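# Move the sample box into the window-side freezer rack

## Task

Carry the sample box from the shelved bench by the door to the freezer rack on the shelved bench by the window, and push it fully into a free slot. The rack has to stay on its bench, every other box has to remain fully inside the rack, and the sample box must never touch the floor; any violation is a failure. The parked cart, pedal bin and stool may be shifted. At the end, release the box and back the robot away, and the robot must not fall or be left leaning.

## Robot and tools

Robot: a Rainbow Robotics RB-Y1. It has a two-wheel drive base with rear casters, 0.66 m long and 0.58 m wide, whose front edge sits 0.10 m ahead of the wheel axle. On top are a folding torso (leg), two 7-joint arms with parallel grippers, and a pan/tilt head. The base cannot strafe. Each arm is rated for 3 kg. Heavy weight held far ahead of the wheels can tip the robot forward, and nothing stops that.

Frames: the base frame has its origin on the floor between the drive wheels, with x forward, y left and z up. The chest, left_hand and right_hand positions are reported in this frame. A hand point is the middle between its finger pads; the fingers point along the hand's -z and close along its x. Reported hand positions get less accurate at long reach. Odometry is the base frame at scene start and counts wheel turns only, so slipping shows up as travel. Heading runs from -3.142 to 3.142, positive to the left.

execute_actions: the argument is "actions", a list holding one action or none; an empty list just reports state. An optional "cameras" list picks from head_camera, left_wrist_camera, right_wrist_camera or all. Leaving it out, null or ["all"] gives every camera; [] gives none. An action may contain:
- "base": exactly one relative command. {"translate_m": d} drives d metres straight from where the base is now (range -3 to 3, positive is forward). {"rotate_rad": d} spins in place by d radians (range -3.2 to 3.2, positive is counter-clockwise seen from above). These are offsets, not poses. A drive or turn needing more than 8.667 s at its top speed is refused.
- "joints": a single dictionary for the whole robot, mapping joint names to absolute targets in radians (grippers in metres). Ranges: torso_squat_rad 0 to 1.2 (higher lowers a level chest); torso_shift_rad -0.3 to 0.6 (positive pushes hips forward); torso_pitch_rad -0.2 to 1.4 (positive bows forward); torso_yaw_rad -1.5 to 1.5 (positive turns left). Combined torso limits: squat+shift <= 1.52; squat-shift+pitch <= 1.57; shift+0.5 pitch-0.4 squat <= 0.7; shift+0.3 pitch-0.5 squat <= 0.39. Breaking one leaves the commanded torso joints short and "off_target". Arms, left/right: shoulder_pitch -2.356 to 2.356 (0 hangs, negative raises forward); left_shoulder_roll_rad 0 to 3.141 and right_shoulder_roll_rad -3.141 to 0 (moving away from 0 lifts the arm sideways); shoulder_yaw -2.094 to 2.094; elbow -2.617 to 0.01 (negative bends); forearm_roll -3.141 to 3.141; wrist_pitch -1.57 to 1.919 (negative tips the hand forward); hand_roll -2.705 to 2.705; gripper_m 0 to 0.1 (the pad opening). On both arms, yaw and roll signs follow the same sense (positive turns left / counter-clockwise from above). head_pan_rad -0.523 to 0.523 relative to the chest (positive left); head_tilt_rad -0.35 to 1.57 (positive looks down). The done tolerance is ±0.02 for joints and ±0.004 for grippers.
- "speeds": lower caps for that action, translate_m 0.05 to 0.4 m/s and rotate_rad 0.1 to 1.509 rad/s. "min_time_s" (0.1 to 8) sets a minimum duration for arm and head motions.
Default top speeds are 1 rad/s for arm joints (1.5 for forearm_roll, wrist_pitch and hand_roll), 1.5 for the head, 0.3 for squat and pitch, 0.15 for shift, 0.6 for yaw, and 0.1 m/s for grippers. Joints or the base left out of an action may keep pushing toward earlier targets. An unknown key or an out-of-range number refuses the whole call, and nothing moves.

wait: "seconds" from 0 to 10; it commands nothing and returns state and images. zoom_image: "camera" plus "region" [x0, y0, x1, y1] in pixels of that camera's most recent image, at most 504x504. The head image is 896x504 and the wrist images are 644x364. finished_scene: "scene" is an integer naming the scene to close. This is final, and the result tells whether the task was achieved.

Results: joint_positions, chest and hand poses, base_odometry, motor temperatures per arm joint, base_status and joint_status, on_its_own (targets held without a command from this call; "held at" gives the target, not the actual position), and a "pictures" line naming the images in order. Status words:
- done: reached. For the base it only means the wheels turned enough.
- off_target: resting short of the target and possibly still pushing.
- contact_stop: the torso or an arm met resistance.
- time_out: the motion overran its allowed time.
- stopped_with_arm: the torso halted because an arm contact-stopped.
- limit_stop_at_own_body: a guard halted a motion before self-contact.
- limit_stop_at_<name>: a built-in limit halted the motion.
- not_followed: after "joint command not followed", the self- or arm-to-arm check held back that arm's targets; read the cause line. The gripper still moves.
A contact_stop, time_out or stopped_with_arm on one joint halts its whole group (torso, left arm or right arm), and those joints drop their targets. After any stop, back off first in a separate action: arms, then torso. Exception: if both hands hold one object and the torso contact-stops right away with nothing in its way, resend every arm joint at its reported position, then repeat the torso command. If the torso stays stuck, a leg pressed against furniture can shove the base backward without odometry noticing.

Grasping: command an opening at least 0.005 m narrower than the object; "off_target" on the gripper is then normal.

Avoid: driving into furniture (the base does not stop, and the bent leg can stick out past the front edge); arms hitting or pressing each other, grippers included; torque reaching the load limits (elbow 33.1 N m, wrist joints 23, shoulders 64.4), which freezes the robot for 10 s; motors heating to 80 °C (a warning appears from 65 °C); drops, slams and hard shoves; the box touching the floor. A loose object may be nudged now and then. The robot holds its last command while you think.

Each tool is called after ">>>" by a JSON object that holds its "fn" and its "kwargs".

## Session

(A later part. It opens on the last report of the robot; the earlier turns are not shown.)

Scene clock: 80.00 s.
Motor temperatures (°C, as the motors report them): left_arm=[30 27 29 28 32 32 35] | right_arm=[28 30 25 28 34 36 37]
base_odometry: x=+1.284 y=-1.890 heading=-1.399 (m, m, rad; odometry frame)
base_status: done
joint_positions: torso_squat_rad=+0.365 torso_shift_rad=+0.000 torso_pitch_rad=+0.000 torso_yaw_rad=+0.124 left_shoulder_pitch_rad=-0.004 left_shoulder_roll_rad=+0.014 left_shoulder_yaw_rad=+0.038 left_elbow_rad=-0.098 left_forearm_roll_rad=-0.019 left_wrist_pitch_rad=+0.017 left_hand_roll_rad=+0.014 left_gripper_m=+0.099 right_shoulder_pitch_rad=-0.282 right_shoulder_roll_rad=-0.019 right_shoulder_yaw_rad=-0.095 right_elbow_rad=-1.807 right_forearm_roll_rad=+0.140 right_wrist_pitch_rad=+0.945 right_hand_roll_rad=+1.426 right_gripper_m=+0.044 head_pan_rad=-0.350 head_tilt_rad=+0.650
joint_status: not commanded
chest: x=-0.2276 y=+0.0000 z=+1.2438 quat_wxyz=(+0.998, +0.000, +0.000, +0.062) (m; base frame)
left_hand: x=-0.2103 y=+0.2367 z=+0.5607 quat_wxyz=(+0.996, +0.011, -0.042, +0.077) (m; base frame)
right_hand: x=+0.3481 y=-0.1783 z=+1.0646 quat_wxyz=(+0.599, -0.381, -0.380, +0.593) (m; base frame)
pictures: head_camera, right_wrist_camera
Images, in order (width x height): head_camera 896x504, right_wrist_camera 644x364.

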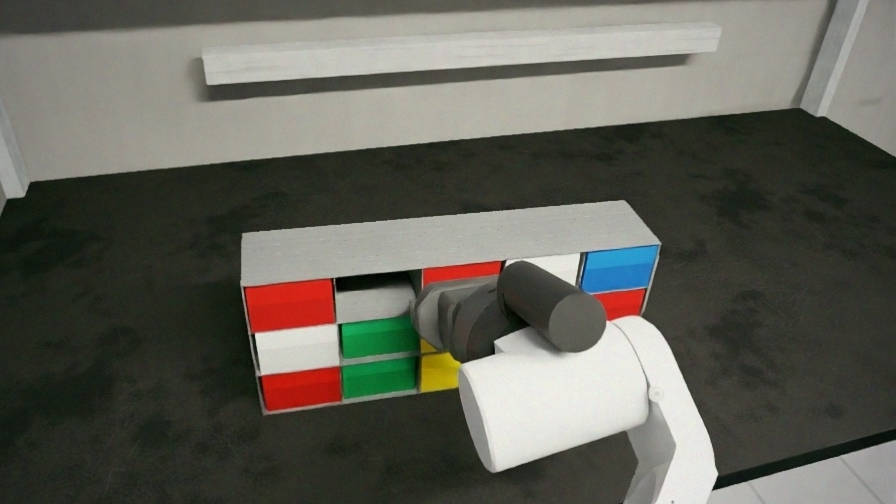

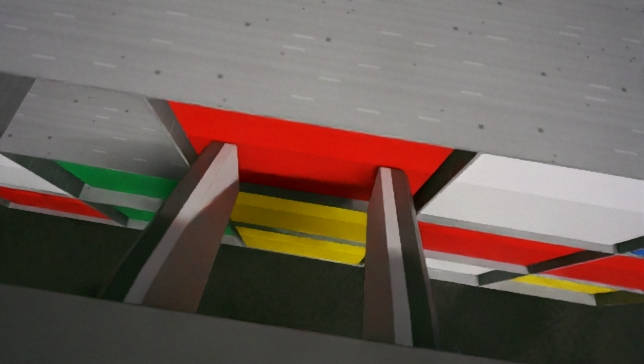

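>>> {"fn": "execute_actions", "kwargs": {"actions": [{"base": {"translate_m": -0.4}, "joints": {"head_tilt_rad": 0.5, "head_pan_rad": -0.3}}], "cameras": ["head_camera", "right_wrist_camera"]}}

Scene clock: 82.97 s.
Motor temperatures (°C, as the motors report them): left_arm=[30 27 29 28 32 32 35] | right_arm=[28 30 25 28 34 36 37]
base_odometry: x=+1.216 y=-1.496 heading=-1.400 (m, m, rad; odometry frame)
base_status: done
joint_positions: torso_squat_rad=+0.365 torso_shift_rad=+0.000 torso_pitch_rad=+0.000 torso_yaw_rad=+0.124 left_shoulder_pitch_rad=-0.004 left_shoulder_roll_rad=+0.014 left_shoulder_yaw_rad=+0.038 left_elbow_rad=-0.098 left_forearm_roll_rad=-0.019 left_wrist_pitch_rad=+0.017 left_hand_roll_rad=+0.014 left_gripper_m=+0.099 right_shoulder_pitch_rad=-0.282 right_shoulder_roll_rad=-0.019 right_shoulder_yaw_rad=-0.095 right_elbow_rad=-1.807 right_forearm_roll_rad=+0.140 right_wrist_pitch_rad=+0.945 right_hand_roll_rad=+1.426 right_gripper_m=+0.044 head_pan_rad=-0.300 head_tilt_rad=+0.500
joint_status: all done
chest: x=-0.2276 y=+0.0000 z=+1.2438 quat_wxyz=(+0.998, +0.000, +0.000, +0.062) (m; base frame)
left_hand: x=-0.2103 y=+0.2367 z=+0.5607 quat_wxyz=(+0.996, +0.011, -0.042, +0.077) (m; base frame)
right_hand: x=+0.3481 y=-0.1783 z=+1.0647 quat_wxyz=(+0.598, -0.381, -0.380, +0.593) (m; base frame)
pictures: head_camera, right_wrist_camera
Images, in order (width x height): head_camera 896x504, right_wrist_camera 644x364.

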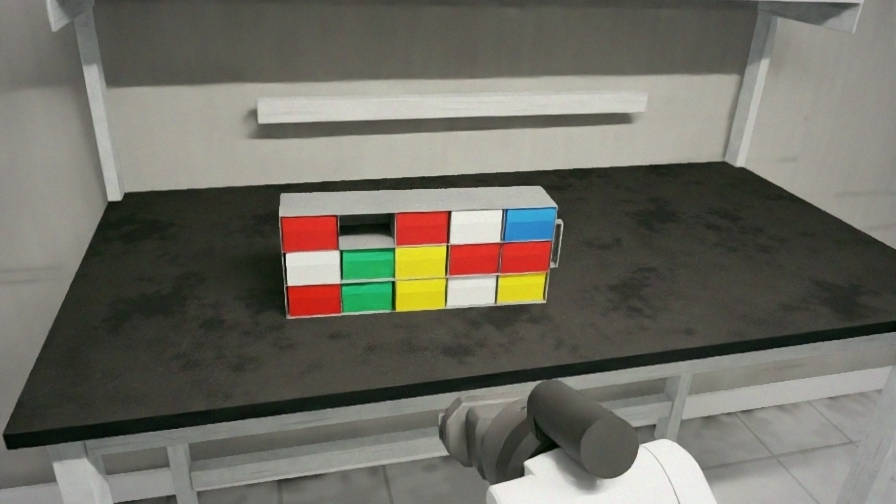

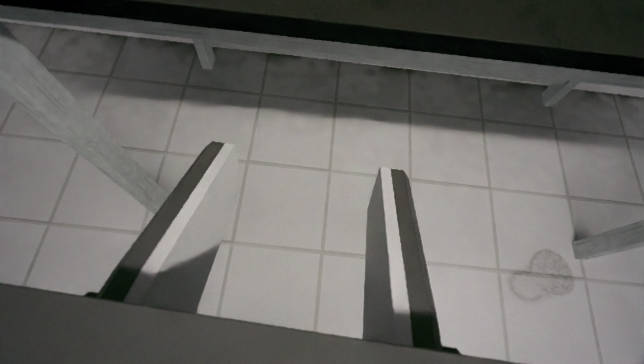

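>>> {"fn": "zoom_image", "kwargs": {"camera": "head_camera", "region": [270, 180, 430, 325]}}

>>> {"fn": "zoom_image", "kwargs": {"camera": "head_camera", "region": [385, 180, 570, 325]}}

Region (270, 180, 430, 325) of head_camera's 896x504 image, scaled by 3.150, with more detail than that image has; it fills the top 457 rows of this view, and the rest is white.

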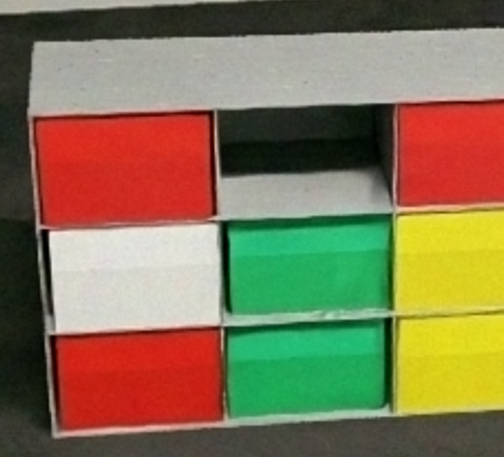

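Region (385, 180, 570, 325) of head_camera's 896x504 image, scaled by 2.724, with more detail than that image has; it fills the top 395 rows of this view, and the rest is white.

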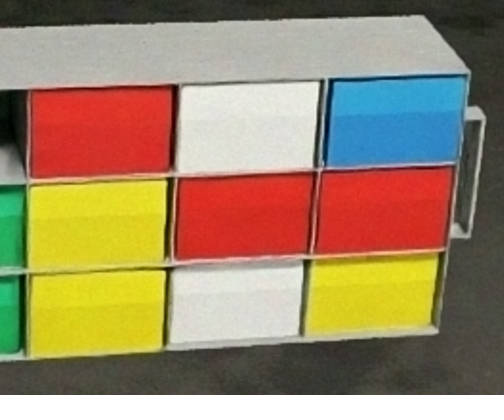

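The sample box is recessed in the top-middle slot, the other boxes are still in place, and the hand is clear of the bench. Ending scene 1.

>>> {"fn": "finished_scene", "kwargs": {"scene": 1}}

The scene is finished: the task was done.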